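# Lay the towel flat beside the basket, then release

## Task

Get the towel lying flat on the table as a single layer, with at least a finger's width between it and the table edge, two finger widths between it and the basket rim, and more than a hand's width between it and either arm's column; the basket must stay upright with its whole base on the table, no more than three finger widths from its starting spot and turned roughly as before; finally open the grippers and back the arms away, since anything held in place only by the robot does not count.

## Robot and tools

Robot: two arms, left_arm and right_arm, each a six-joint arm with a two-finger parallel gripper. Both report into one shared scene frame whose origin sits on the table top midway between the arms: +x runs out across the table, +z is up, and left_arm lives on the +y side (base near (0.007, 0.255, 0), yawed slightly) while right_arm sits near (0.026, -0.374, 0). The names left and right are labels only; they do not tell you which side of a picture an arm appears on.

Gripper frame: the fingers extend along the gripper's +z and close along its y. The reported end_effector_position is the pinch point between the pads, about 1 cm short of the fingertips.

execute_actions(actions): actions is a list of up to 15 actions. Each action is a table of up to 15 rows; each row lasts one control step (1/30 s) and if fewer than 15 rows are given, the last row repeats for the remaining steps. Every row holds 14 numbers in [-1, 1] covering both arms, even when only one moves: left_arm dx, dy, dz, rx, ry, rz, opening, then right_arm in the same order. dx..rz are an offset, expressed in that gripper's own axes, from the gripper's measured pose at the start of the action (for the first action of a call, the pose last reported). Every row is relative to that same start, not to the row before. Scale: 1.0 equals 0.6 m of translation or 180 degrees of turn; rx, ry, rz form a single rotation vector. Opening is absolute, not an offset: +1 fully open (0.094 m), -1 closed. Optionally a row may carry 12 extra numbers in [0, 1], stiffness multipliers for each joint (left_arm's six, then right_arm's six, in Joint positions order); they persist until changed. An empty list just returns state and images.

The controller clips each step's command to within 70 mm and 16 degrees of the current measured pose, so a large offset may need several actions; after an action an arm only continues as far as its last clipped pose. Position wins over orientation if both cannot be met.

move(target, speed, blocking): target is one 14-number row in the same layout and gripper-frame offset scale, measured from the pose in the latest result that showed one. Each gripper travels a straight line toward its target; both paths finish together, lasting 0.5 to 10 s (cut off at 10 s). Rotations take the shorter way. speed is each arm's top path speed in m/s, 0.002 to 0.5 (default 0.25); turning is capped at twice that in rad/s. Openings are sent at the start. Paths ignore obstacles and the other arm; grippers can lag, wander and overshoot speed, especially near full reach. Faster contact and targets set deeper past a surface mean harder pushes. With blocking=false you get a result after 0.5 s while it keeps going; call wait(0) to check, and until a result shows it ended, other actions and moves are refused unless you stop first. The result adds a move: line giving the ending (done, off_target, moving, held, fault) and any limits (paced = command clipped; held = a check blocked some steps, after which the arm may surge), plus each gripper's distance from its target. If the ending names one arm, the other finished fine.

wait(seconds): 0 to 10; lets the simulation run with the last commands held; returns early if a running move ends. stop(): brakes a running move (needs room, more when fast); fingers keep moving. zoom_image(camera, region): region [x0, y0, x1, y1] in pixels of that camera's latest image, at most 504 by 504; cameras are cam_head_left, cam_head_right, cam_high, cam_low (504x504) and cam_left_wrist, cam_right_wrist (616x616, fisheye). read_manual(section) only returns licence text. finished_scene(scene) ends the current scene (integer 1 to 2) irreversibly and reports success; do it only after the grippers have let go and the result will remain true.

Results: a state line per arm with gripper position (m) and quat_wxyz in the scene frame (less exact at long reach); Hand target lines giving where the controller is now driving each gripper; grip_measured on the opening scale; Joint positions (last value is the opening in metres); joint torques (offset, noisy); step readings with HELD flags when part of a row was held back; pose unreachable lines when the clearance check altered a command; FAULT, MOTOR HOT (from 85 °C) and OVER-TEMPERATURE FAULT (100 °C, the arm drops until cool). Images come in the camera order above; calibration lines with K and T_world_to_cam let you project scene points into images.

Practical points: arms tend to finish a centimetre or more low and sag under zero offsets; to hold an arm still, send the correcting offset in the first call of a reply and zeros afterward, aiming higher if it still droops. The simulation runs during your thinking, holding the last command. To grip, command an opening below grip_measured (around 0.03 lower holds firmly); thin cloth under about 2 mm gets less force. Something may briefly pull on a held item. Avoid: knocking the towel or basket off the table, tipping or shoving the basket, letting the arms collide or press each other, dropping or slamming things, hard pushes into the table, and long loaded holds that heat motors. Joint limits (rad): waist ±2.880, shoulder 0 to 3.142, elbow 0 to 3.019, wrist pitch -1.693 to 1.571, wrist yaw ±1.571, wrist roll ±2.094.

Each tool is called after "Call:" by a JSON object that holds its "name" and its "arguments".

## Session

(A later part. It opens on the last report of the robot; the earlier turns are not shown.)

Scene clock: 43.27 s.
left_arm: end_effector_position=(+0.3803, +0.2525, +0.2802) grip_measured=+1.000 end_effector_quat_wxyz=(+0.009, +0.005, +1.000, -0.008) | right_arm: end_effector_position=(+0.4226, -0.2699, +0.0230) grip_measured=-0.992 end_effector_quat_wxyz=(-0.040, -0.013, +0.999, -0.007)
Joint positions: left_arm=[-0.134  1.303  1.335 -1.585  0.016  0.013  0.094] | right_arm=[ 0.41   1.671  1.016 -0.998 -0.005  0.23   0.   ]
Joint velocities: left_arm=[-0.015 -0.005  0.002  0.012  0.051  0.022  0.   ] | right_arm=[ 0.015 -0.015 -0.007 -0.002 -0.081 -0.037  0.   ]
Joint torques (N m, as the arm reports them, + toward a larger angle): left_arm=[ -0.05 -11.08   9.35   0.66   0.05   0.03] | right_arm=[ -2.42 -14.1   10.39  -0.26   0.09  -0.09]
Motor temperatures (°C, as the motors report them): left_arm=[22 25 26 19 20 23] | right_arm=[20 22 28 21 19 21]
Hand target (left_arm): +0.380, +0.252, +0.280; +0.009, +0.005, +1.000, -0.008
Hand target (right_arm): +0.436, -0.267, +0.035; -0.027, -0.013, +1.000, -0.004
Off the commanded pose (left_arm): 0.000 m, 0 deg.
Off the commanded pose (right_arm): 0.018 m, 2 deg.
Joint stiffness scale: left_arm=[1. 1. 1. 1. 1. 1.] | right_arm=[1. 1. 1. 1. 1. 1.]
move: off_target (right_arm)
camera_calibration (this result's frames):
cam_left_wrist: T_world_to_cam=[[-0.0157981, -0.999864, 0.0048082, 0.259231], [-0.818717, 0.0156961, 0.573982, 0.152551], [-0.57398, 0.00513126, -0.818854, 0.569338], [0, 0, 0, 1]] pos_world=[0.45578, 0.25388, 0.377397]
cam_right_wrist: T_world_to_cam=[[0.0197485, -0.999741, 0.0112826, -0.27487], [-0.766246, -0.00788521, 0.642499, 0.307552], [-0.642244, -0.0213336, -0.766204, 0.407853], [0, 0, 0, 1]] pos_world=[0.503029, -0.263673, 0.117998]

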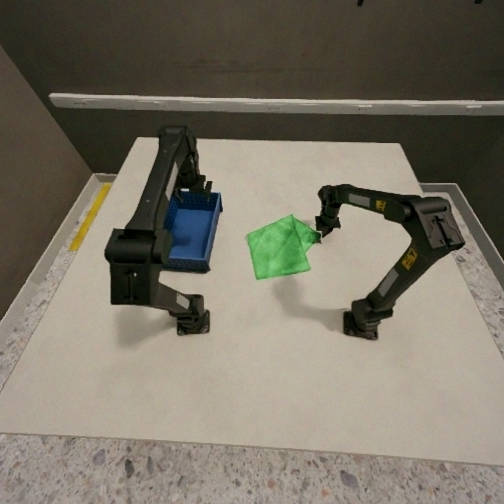

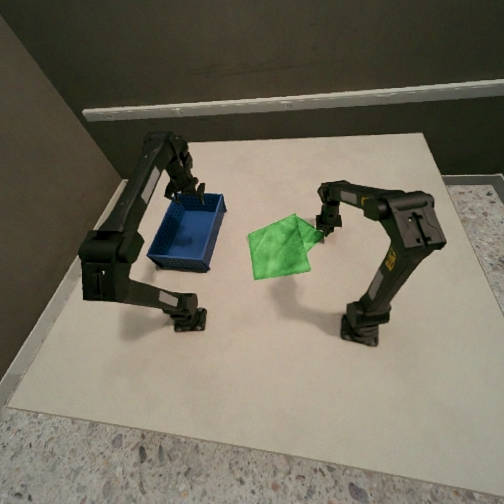

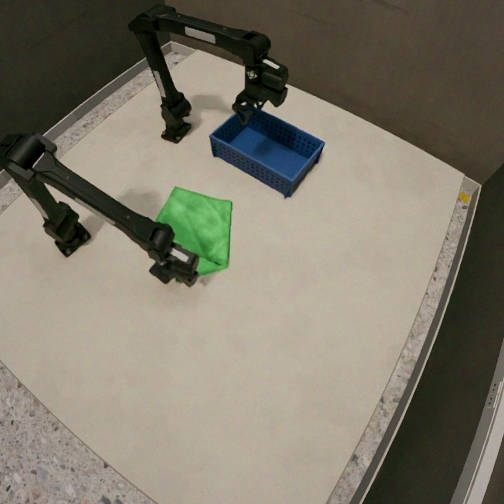

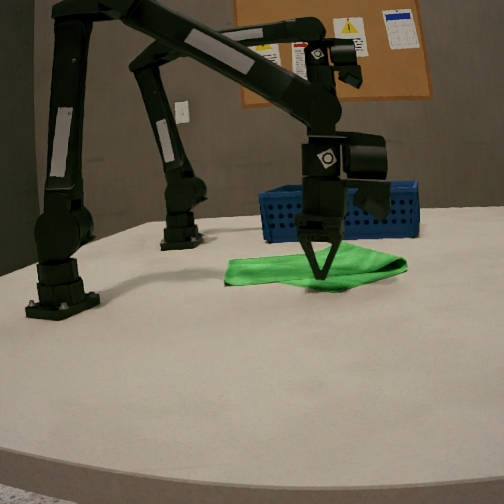

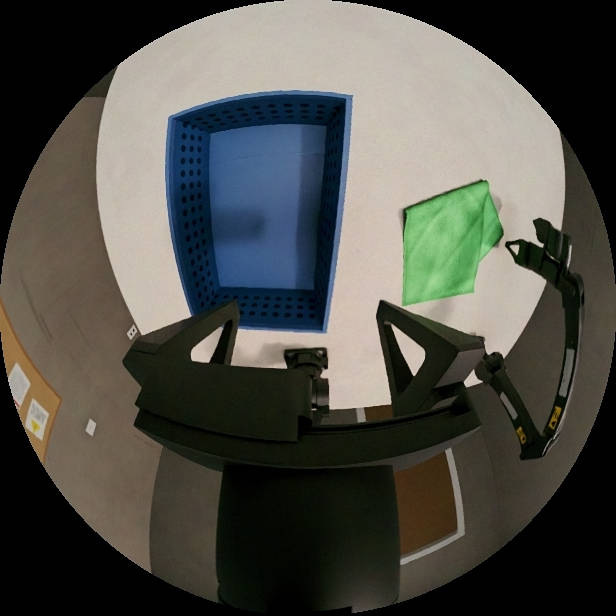

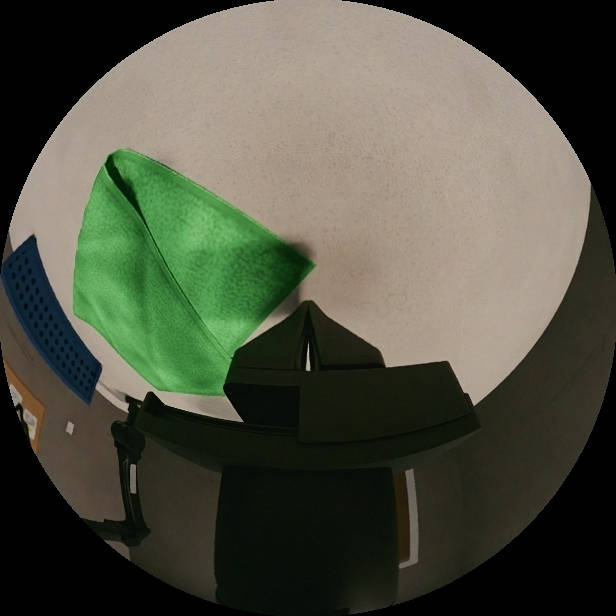

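Call:
{"name": "move", "arguments": {"target": [0,0,0,0,0,0,1,-0.055,0.02,0.055,0,-0.015,0,0], "speed": 0.04}}

Call:
{"name": "move", "arguments": {"target": [0,0,0,0,0,0,1,0,0,0.01,0,0,0,-1], "speed": 0.05}}

Scene clock: 47.87 s.
left_arm: end_effector_position=(+0.3803, +0.2525, +0.2802) grip_measured=+1.000 end_effector_quat_wxyz=(+0.009, +0.005, +1.000, -0.008) | right_arm: end_effector_position=(+0.4389, -0.2650, +0.0038) grip_measured=-0.002 end_effector_quat_wxyz=(-0.021, -0.015, +1.000, -0.005)
Joint positions: left_arm=[-0.134  1.303  1.335 -1.585  0.016  0.013  0.094] | right_arm=[ 0.413  1.719  1.021 -0.915 -0.001  0.23   0.047]
Joint velocities: left_arm=[-0.005 -0.015 -0.012 -0.017 -0.022 -0.066  0.   ] | right_arm=[-0.005 -0.005 -0.012  0.007  0.022  0.022 -0.   ]
Joint torques (N m, as the arm reports them, + toward a larger angle): left_arm=[ -0.17 -11.18   9.36   0.64   0.04   0.03] | right_arm=[ -1.6  -10.05   9.25   1.57   0.35   0.05]
Motor temperatures (°C, as the motors report them): left_arm=[22 24 26 19 20 23] | right_arm=[20 23 28 21 19 21]
Hand target (left_arm): +0.380, +0.252, +0.280; +0.009, +0.005, +1.000, -0.008
Hand target (right_arm): +0.451, -0.258, -0.012; -0.017, -0.014, +1.000, -0.007
Off the commanded pose (left_arm): 0.000 m, 0 deg.
Off the commanded pose (right_arm): 0.023 m, 1 deg.
Joint stiffness scale: left_arm=[1. 1. 1. 1. 1. 1.] | right_arm=[1. 1. 1. 1. 1. 1.]
move: off_target (right_arm)
camera_calibration (this result's frames):
cam_left_wrist: T_world_to_cam=[[-0.0157981, -0.999864, 0.0048082, 0.259231], [-0.818717, 0.0156961, 0.573982, 0.152551], [-0.57398, 0.00513126, -0.818854, 0.569338], [0, 0, 0, 1]] pos_world=[0.45578, 0.25388, 0.377397]
cam_right_wrist: T_world_to_cam=[[0.0227187, -0.999723, 0.00613091, -0.271389], [-0.790713, -0.0142157, 0.612022, 0.34156], [-0.611765, -0.0187521, -0.790817, 0.391069], [0, 0, 0, 1]] pos_world=[0.515485, -0.259125, 0.101886]

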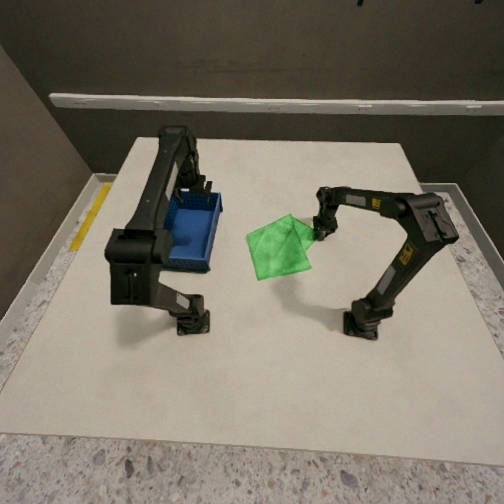

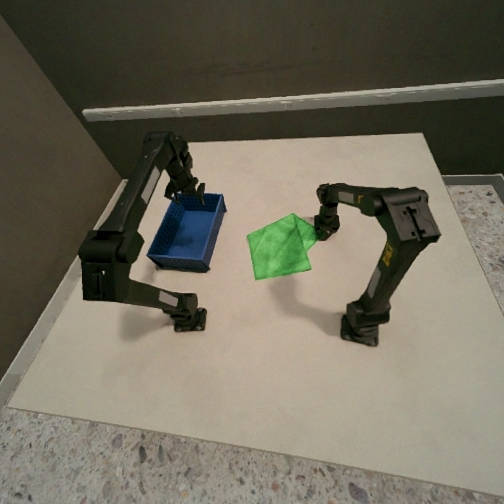

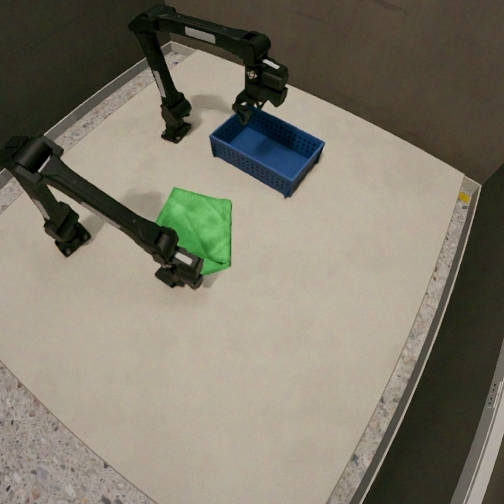

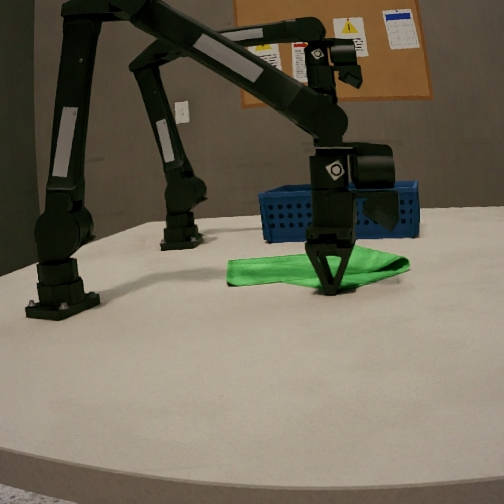

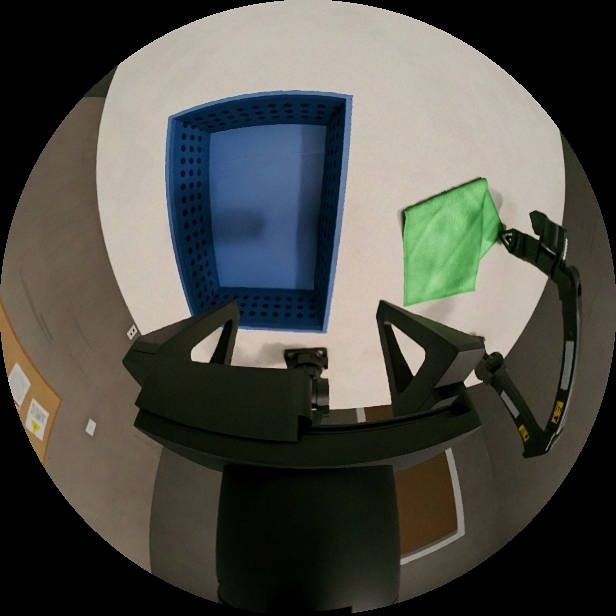

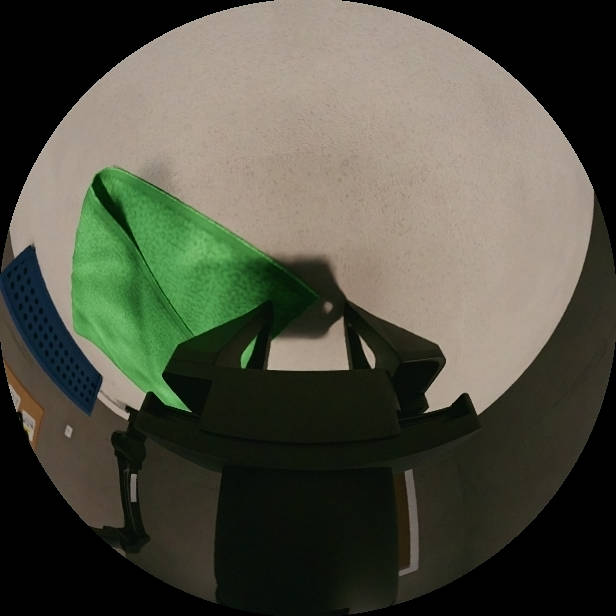

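Scene clock: 48.57 s.
left_arm: end_effector_position=(+0.3803, +0.2525, +0.2802) grip_measured=+1.000 end_effector_quat_wxyz=(+0.009, +0.005, +1.000, -0.008) | right_arm: end_effector_position=(+0.4390, -0.2642, +0.0048) grip_measured=-0.992 end_effector_quat_wxyz=(-0.019, -0.015, +1.000, -0.003)
Joint positions: left_arm=[-0.134  1.303  1.335 -1.585  0.016  0.013  0.094] | right_arm=[ 0.413  1.716  1.02  -0.914 -0.004  0.23   0.   ]
Joint velocities: left_arm=[-0.005  0.005  0.002  0.007  0.022  0.037  0.   ] | right_arm=[-0.005 -0.005 -0.012 -0.007 -0.066  0.066  0.001]
Joint torques (N m, as the arm reports them, + toward a larger angle): left_arm=[ -0.1  -11.16   9.35   0.66   0.05   0.02] | right_arm=[ -2.44 -13.41   6.68   0.73   0.21  -0.1 ]
Motor temperatures (°C, as the motors report them): left_arm=[22 24 26 19 20 23] | right_arm=[20 23 27 21 19 21]
Hand target (left_arm): +0.380, +0.252, +0.280; +0.009, +0.005, +1.000, -0.008
Hand target (right_arm): +0.438, -0.265, -0.002; -0.021, -0.015, +1.000, -0.005
Off the commanded pose (left_arm): 0.000 m, 0 deg.
Off the commanded pose (right_arm): 0.007 m, 0 deg.
Joint stiffness scale: left_arm=[1. 1. 1. 1. 1. 1.] | right_arm=[1. 1. 1. 1. 1. 1.]
move: done
camera_calibration (this result's frames):
cam_left_wrist: T_world_to_cam=[[-0.0157981, -0.999864, 0.0048082, 0.259231], [-0.818717, 0.0156961, 0.573982, 0.152551], [-0.57398, 0.00513126, -0.818854, 0.569338], [0, 0, 0, 1]] pos_world=[0.45578, 0.25388, 0.377397]
cam_right_wrist: T_world_to_cam=[[0.0229513, -0.999735, 0.00199016, -0.270679], [-0.792198, -0.0169724, 0.610028, 0.340956], [-0.609832, -0.0155775, -0.792377, 0.391936], [0, 0, 0, 1]] pos_world=[0.515333, -0.258715, 0.103107]

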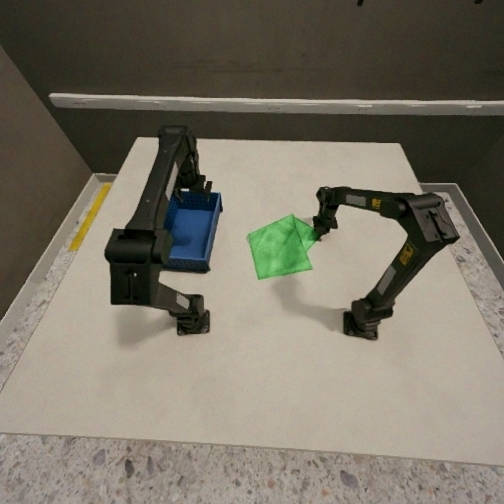

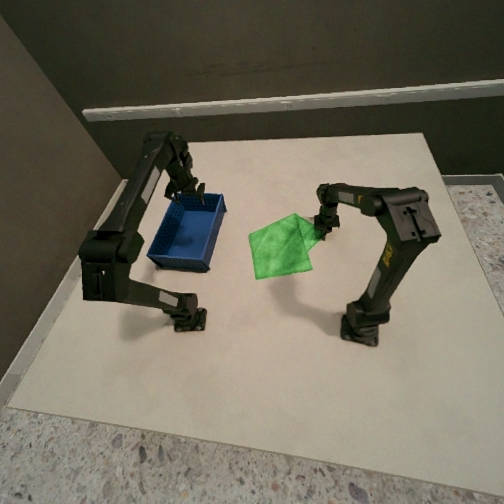

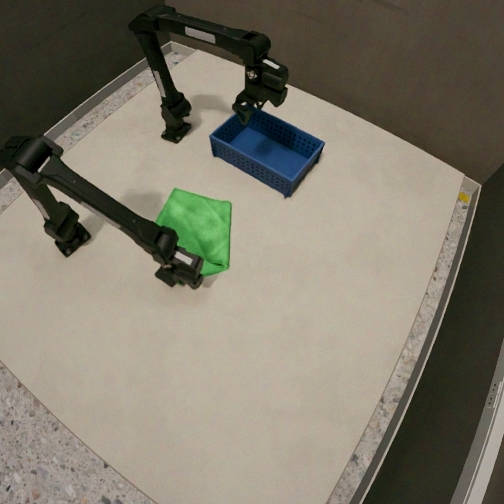

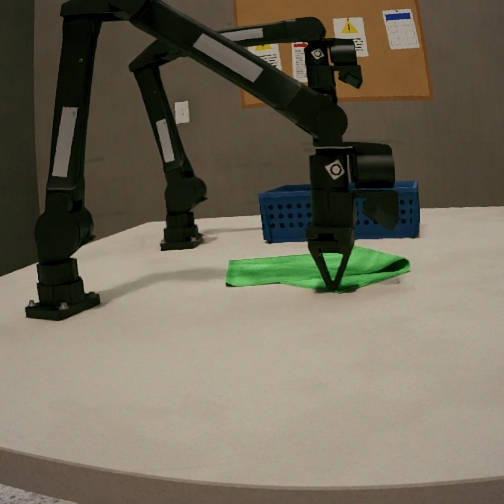

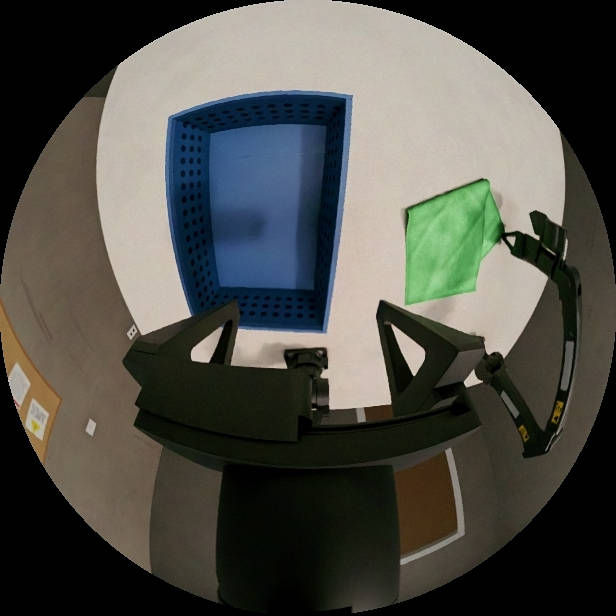

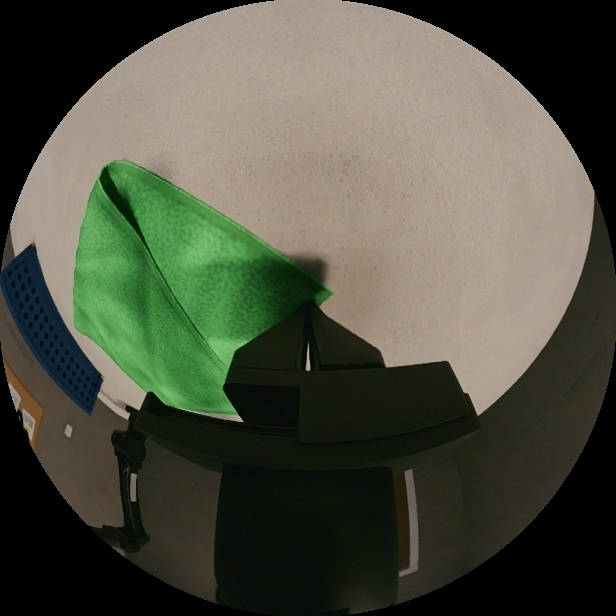

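Call:
{"name": "move", "arguments": {"target": [0,0,0,0,0,0,1,0,0,0.03,0,0,0,-1], "speed": 0.05}}

Call:
{"name": "move", "arguments": {"target": [0,0,0,0,0,0,1,0.08,-0.25,0.03,0,0,0,-1], "speed": 0.06}}

Scene clock: 52.23 s.
left_arm: end_effector_position=(+0.3803, +0.2525, +0.2802) grip_measured=+1.000 end_effector_quat_wxyz=(+0.009, +0.005, +1.000, -0.008) | right_arm: end_effector_position=(+0.4391, -0.2642, +0.0038) grip_measured=-0.992 end_effector_quat_wxyz=(-0.015, -0.015, +1.000, -0.002)
Joint positions: left_arm=[-0.134  1.303  1.335 -1.585  0.016  0.013  0.094] | right_arm=[ 0.413  1.714  1.014 -0.901 -0.004  0.23   0.   ]
Joint velocities: left_arm=[-0.005  0.015 -0.017  0.002 -0.007  0.066  0.   ] | right_arm=[-0.005 -0.005 -0.017 -0.002 -0.022  0.007 -0.001]
Joint torques (N m, as the arm reports them, + toward a larger angle): left_arm=[ -0.18 -11.22   9.34   0.59   0.05   0.03] | right_arm=[ -2.47 -11.6    6.18   1.55   0.11  -0.1 ]
Motor temperatures (°C, as the motors report them): left_arm=[22 24 26 19 20 23] | right_arm=[20 23 27 21 19 21]
Hand target (left_arm): +0.380, +0.252, +0.280; +0.009, +0.005, +1.000, -0.008
Hand target (right_arm): +0.437, -0.264, -0.012; -0.019, -0.015, +1.000, -0.003
Off the commanded pose (left_arm): 0.000 m, 0 deg.
Off the commanded pose (right_arm): 0.017 m, 0 deg.
Joint stiffness scale: left_arm=[1. 1. 1. 1. 1. 1.] | right_arm=[1. 1. 1. 1. 1. 1.]
move: off_target (right_arm)
camera_calibration (this result's frames):
cam_left_wrist: T_world_to_cam=[[-0.0157981, -0.999864, 0.0048082, 0.259231], [-0.818717, 0.0156961, 0.573982, 0.152551], [-0.57398, 0.00513126, -0.818854, 0.569338], [0, 0, 0, 1]] pos_world=[0.45578, 0.25388, 0.377397]
cam_right_wrist: T_world_to_cam=[[0.0229432, -0.999737, 0.000108285, -0.270643], [-0.796897, -0.0182227, 0.603841, 0.343413], [-0.60368, -0.0139403, -0.797105, 0.388939], [0, 0, 0, 1]] pos_world=[0.514669, -0.258892, 0.102687]

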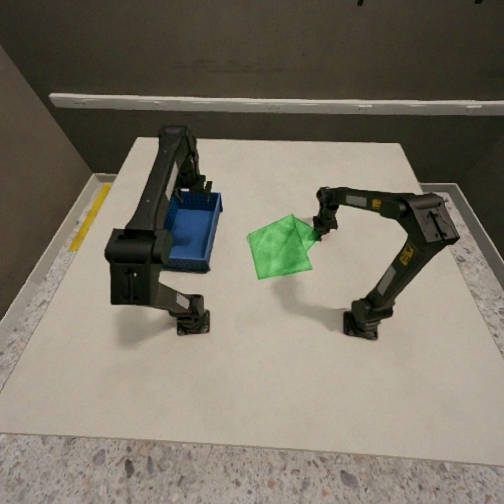

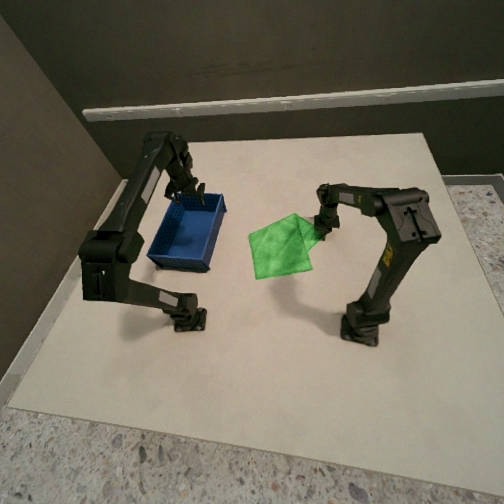

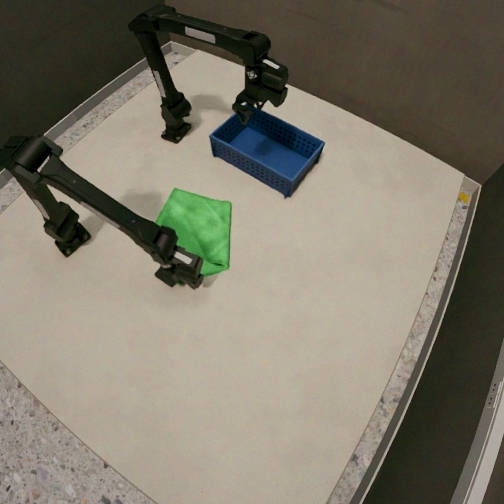

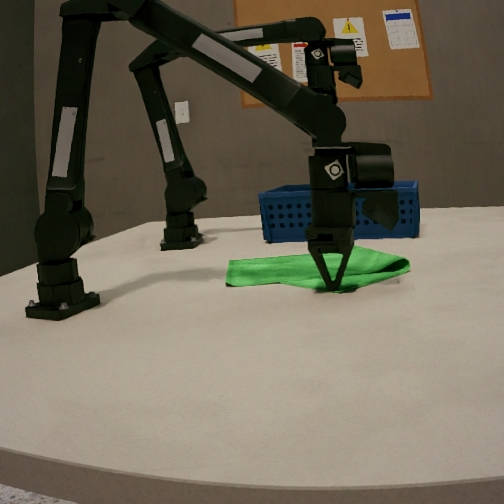

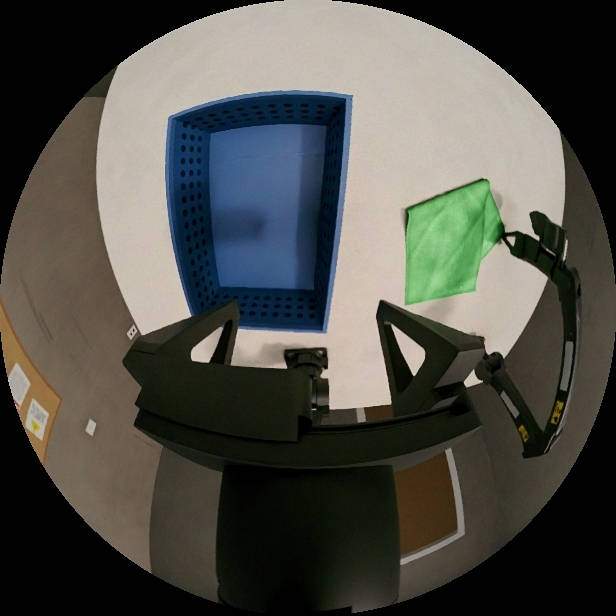

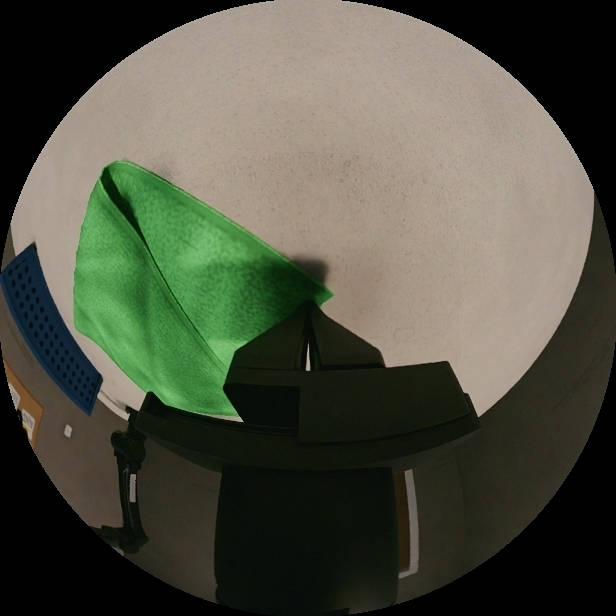

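Scene clock: 55.20 s.
left_arm: end_effector_position=(+0.3803, +0.2525, +0.2802) grip_measured=+1.000 end_effector_quat_wxyz=(+0.009, +0.005, +1.000, -0.008) | right_arm: end_effector_position=(+0.4055, -0.4049, +0.0038) grip_measured=-0.992 end_effector_quat_wxyz=(+0.003, -0.018, +1.000, +0.004)
Joint positions: left_arm=[-0.134  1.303  1.335 -1.585  0.016  0.013  0.094] | right_arm=[ 0.071  1.592  0.85  -0.824 -0.008 -0.118  0.   ]
Joint velocities: left_arm=[ 0.005  0.024 -0.007 -0.007  0.022 -0.066  0.   ] | right_arm=[-0.005 -0.005 -0.012  0.007  0.022 -0.139 -0.   ]
Joint torques (N m, as the arm reports them, + toward a larger angle): left_arm=[ -0.16 -11.05   9.34   0.61   0.05   0.03] | right_arm=[-4.08 -9.65  5.05  0.76  0.49 -0.24]
Motor temperatures (°C, as the motors report them): left_arm=[22 24 26 19 20 23] | right_arm=[20 23 27 21 19 21]
Hand target (left_arm): +0.380, +0.252, +0.280; +0.009, +0.005, +1.000, -0.008
Hand target (right_arm): +0.392, -0.413, -0.012; -0.016, -0.015, +1.000, +0.001
Off the commanded pose (left_arm): 0.000 m, 0 deg.
Off the commanded pose (right_arm): 0.022 m, 2 deg.
Joint stiffness scale: left_arm=[1. 1. 1. 1. 1. 1.] | right_arm=[1. 1. 1. 1. 1. 1.]
move: off_target (right_arm)
camera_calibration (this result's frames):
cam_left_wrist: T_world_to_cam=[[-0.0157981, -0.999864, 0.0048082, 0.259231], [-0.818717, 0.0156961, 0.573982, 0.152551], [-0.57398, 0.00513126, -0.818854, 0.569338], [0, 0, 0, 1]] pos_world=[0.45578, 0.25388, 0.377397]
cam_right_wrist: T_world_to_cam=[[0.0280757, -0.999548, -0.0107681, -0.412541], [-0.818526, -0.0291718, 0.573729, 0.318552], [-0.573784, -0.00729388, -0.818974, 0.357339], [0, 0, 0, 1]] pos_world=[0.477361, -0.400455, 0.105447]

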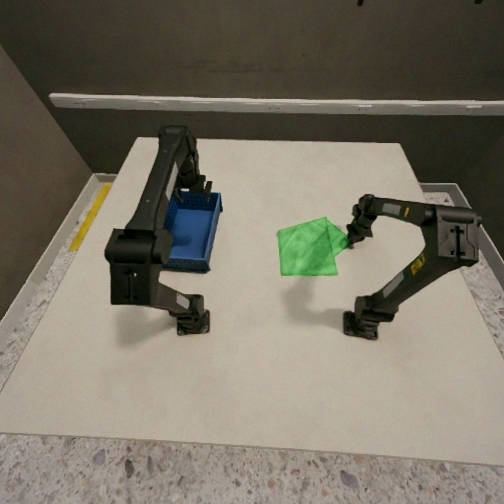

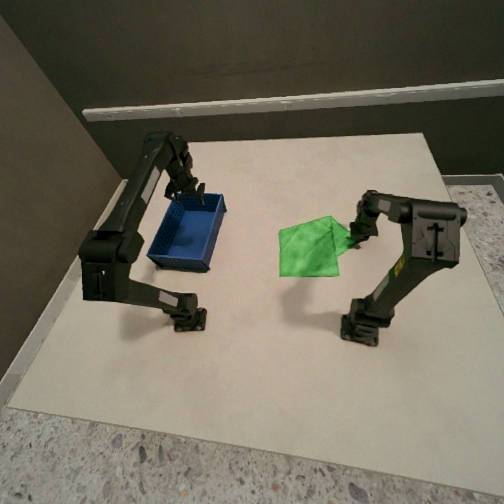

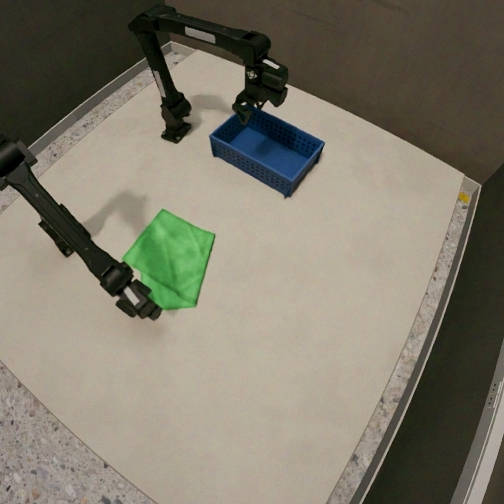

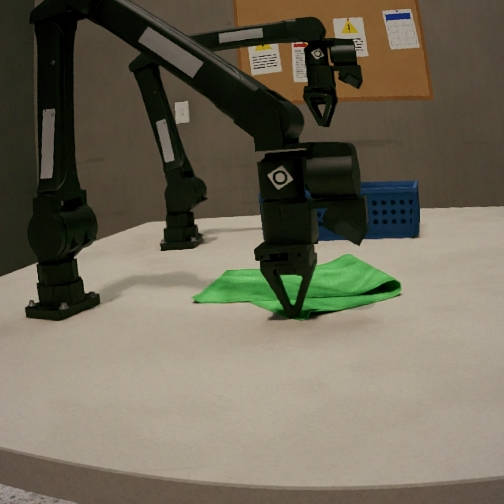

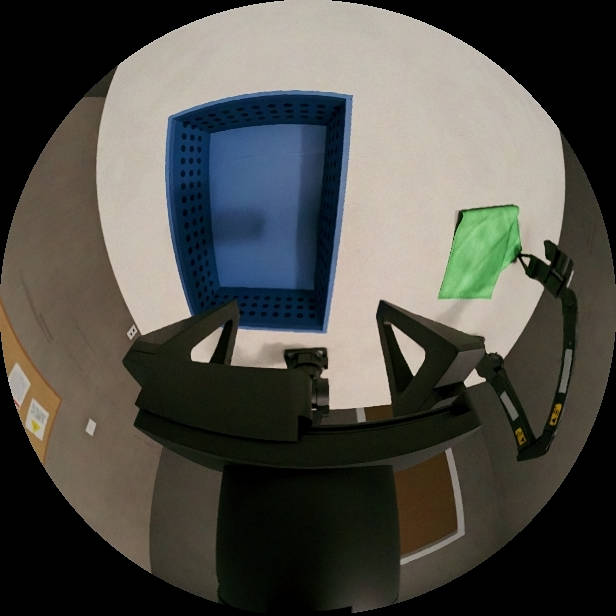

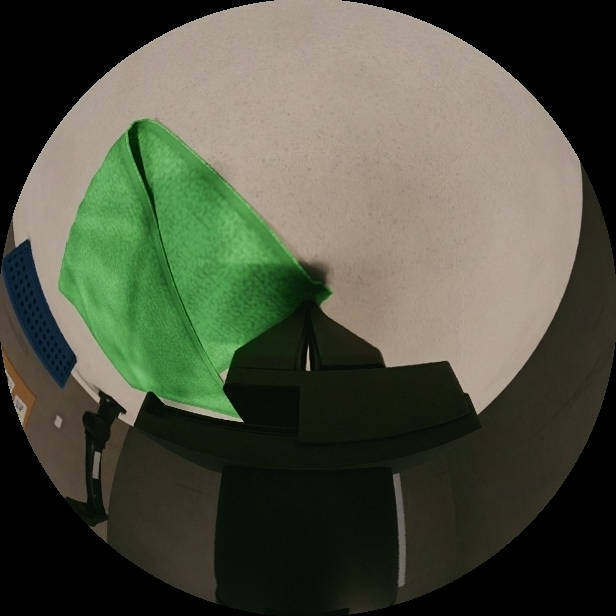

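Call:
{"name": "move", "arguments": {"target": [0.12,-0.4,0.15,0,0,0,0,0,0,-0.1,0,0,0,0]}}

Call:
{"name": "move", "arguments": {"target": [0.12,-0.24,0.24,0,0,0,0,0.25,0.2,0,0,0,0,0], "speed": 0.15}}

Scene clock: 65.63 s.
left_arm: end_effector_position=(+0.3059, +0.0117, +0.1932) grip_measured=+0.001 end_effector_quat_wxyz=(+0.002, +0.017, +1.000, -0.011) | right_arm: end_effector_position=(+0.3920, -0.4044, +0.0509) grip_measured=-0.002 end_effector_quat_wxyz=(-0.010, -0.019, +1.000, +0.004)
Joint positions: left_arm=[-0.812  1.354  1.154 -1.355  0.014 -0.641  0.047] | right_arm=[ 0.07   1.488  0.884 -0.988 -0.006 -0.121  0.047]
Joint velocities: left_arm=[ 0.005 -0.015 -0.002  0.007  0.007 -0.007 -0.001] | right_arm=[-0.005 -0.015 -0.002  0.002  0.007 -0.007 -0.001]
Joint torques (N m, as the arm reports them, + toward a larger angle): left_arm=[  0.28 -11.54   8.86   0.97  -0.11  -0.14] | right_arm=[ -2.57 -11.12  10.72  -0.18  -0.01  -0.08]
Motor temperatures (°C, as the motors report them): left_arm=[22 24 26 19 20 23] | right_arm=[20 23 26 21 19 21]
Hand target (left_arm): +0.309, +0.013, +0.191; +0.004, +0.005, +1.000, -0.010
Hand target (right_arm): +0.405, -0.406, +0.063; +0.003, -0.018, +1.000, +0.004
Off the commanded pose (left_arm): 0.002 m, 2 deg.
Off the commanded pose (right_arm): 0.018 m, 2 deg.
Joint stiffness scale: left_arm=[1. 1. 1. 1. 1. 1.] | right_arm=[1. 1. 1. 1. 1. 1.]
move: off_target (right_arm)
camera_calibration (this result's frames):
cam_left_wrist: T_world_to_cam=[[-0.0394634, -0.999171, 0.00999916, 0.0239233], [-0.810243, 0.0378545, 0.58487, 0.140332], [-0.584764, 0.0149792, -0.811065, 0.458297], [0, 0, 0, 1]] pos_world=[0.382643, 0.0117263, 0.289393]
cam_right_wrist: T_world_to_cam=[[0.0300755, -0.999477, -0.0118875, -0.411842], [-0.802821, -0.0312394, 0.595402, 0.27237], [-0.595461, -0.00836353, -0.80334, 0.39549], [0, 0, 0, 1]] pos_world=[0.46655, -0.39981, 0.150648]

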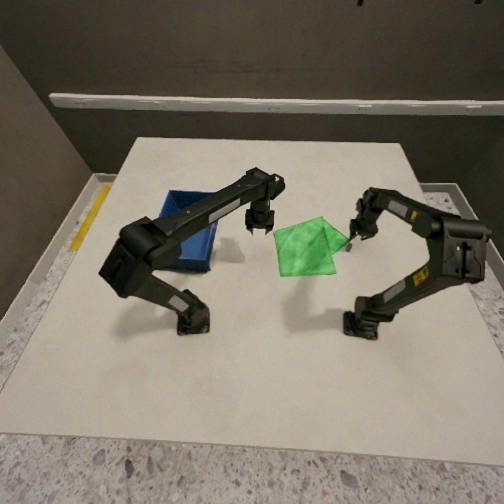

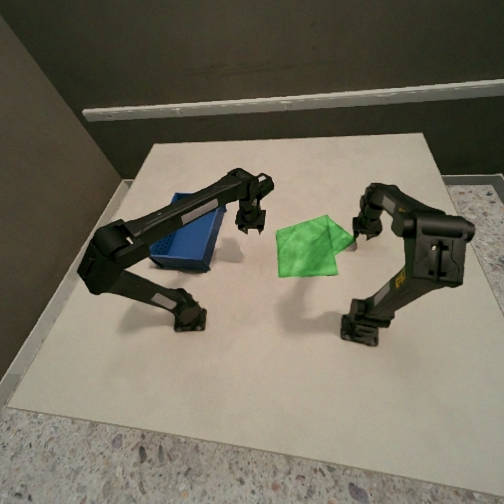

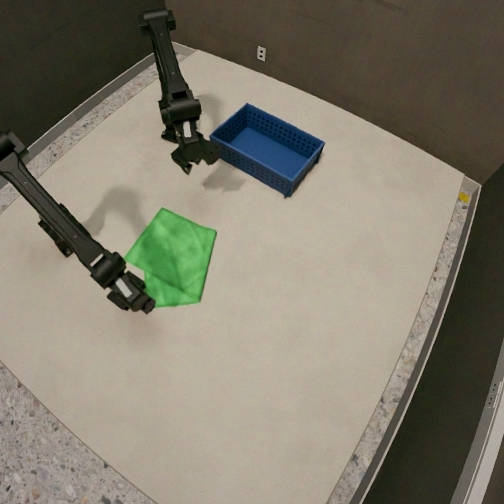

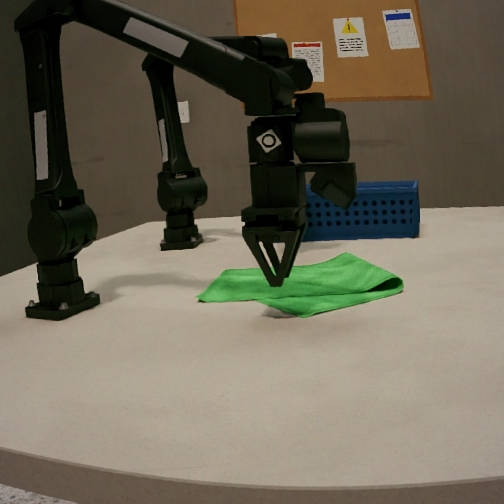

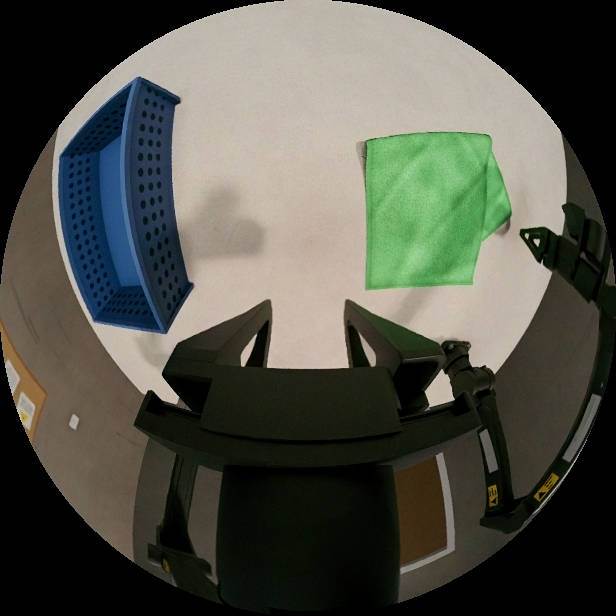

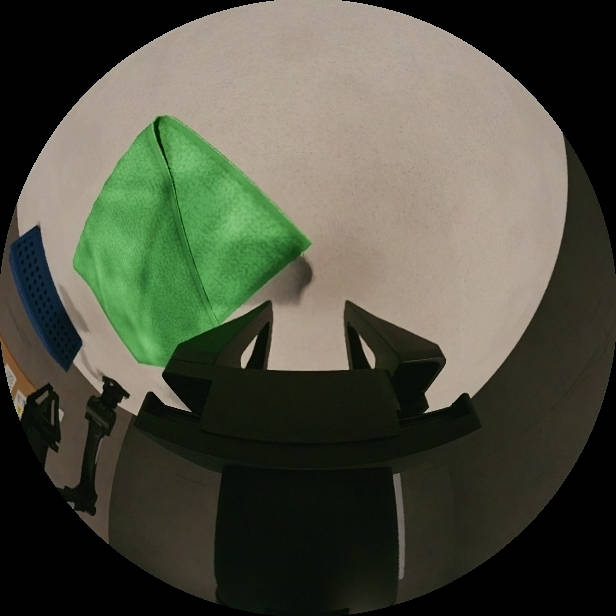

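Scene clock: 67.60 s.
left_arm: end_effector_position=(+0.2292, -0.1267, +0.0507) grip_measured=+0.001 end_effector_quat_wxyz=(-0.004, +0.024, +1.000, -0.006) | right_arm: end_effector_position=(+0.2425, -0.2901, +0.0545) grip_measured=-0.002 end_effector_quat_wxyz=(-0.005, -0.023, +1.000, +0.003)
Joint positions: left_arm=[-1.174  1.647  1.076 -0.994  0.014 -0.988  0.047] | right_arm=[ 0.52   1.091  0.547 -1.034 -0.009  0.32   0.047]
Joint velocities: left_arm=[-0.005 -0.015  0.017 -0.007 -0.022 -0.051 -0.   ] | right_arm=[ 0.015  0.005  0.017  0.007 -0.007 -0.022  0.   ]
Joint torques (N m, as the arm reports them, + toward a larger angle): left_arm=[ -0.15 -14.66   8.48   0.9   -0.08  -0.12] | right_arm=[-2.34 -4.6   8.09 -0.18  0.07  0.03]
Motor temperatures (°C, as the motors report them): left_arm=[22 24 26 19 20 23] | right_arm=[20 23 26 21 19 21]
Hand target (left_arm): +0.231, -0.131, +0.050; -0.001, +0.017, +1.000, -0.010
Hand target (right_arm): +0.240, -0.290, +0.055; -0.009, -0.019, +1.000, +0.002
Off the commanded pose (left_arm): 0.006 m, 1 deg.
Off the commanded pose (right_arm): 0.005 m, 1 deg.
Joint stiffness scale: left_arm=[1. 1. 1. 1. 1. 1.] | right_arm=[1. 1. 1. 1. 1. 1.]
move: done
camera_calibration (this result's frames):
cam_left_wrist: T_world_to_cam=[[-0.0539143, -0.998544, 0.0017095, -0.112087], [-0.802146, 0.0443296, 0.595481, 0.165258], [-0.59469, 0.0307337, -0.803368, 0.303801], [0, 0, 0, 1]] pos_world=[0.307185, -0.128586, 0.145848]
cam_right_wrist: T_world_to_cam=[[0.0393609, -0.999183, -0.00918838, -0.2954], [-0.809183, -0.0372685, 0.586373, 0.154118], [-0.586237, -0.0156451, -0.809989, 0.306274], [0, 0, 0, 1]] pos_world=[0.315886, -0.284623, 0.154994]

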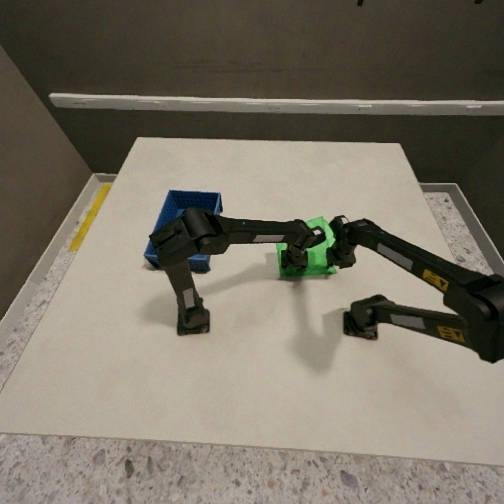

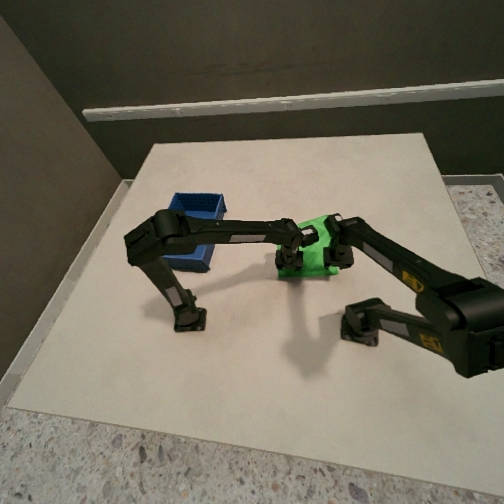

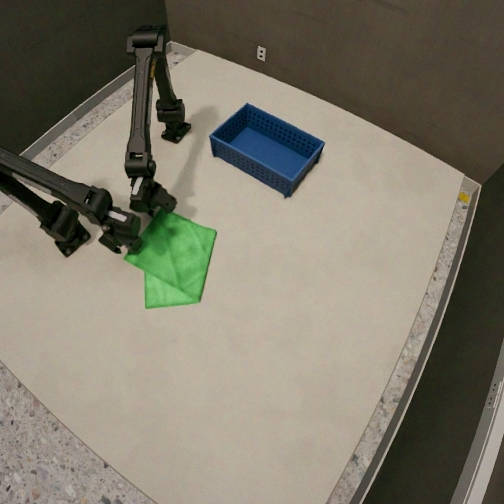

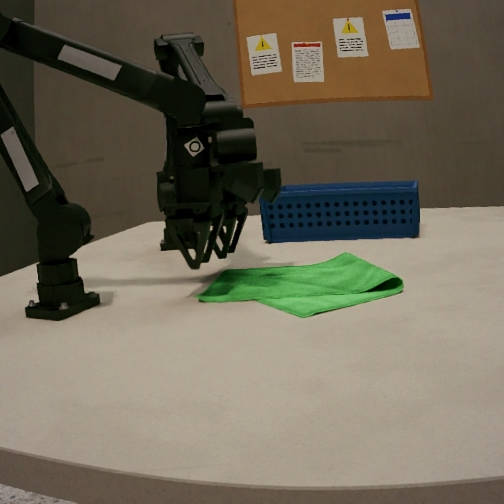

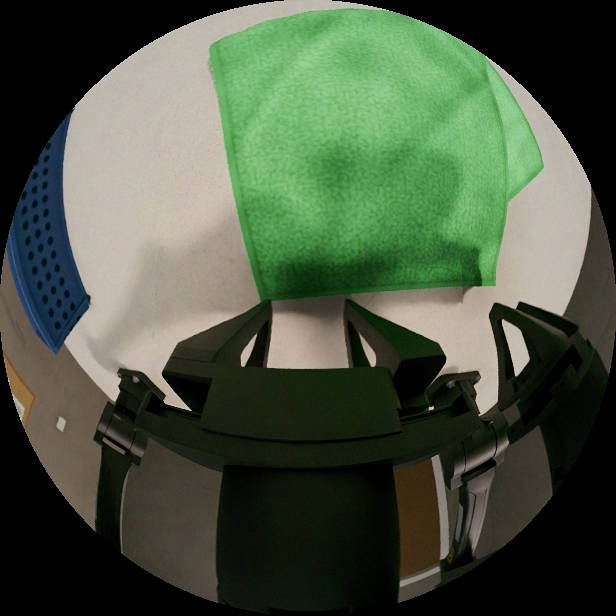

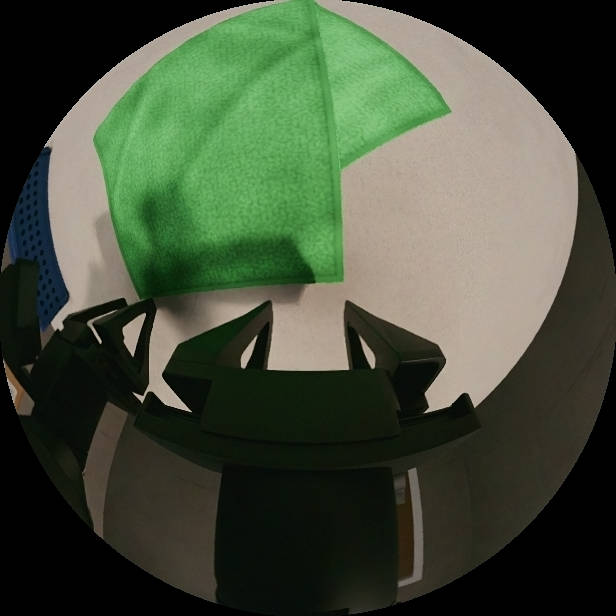

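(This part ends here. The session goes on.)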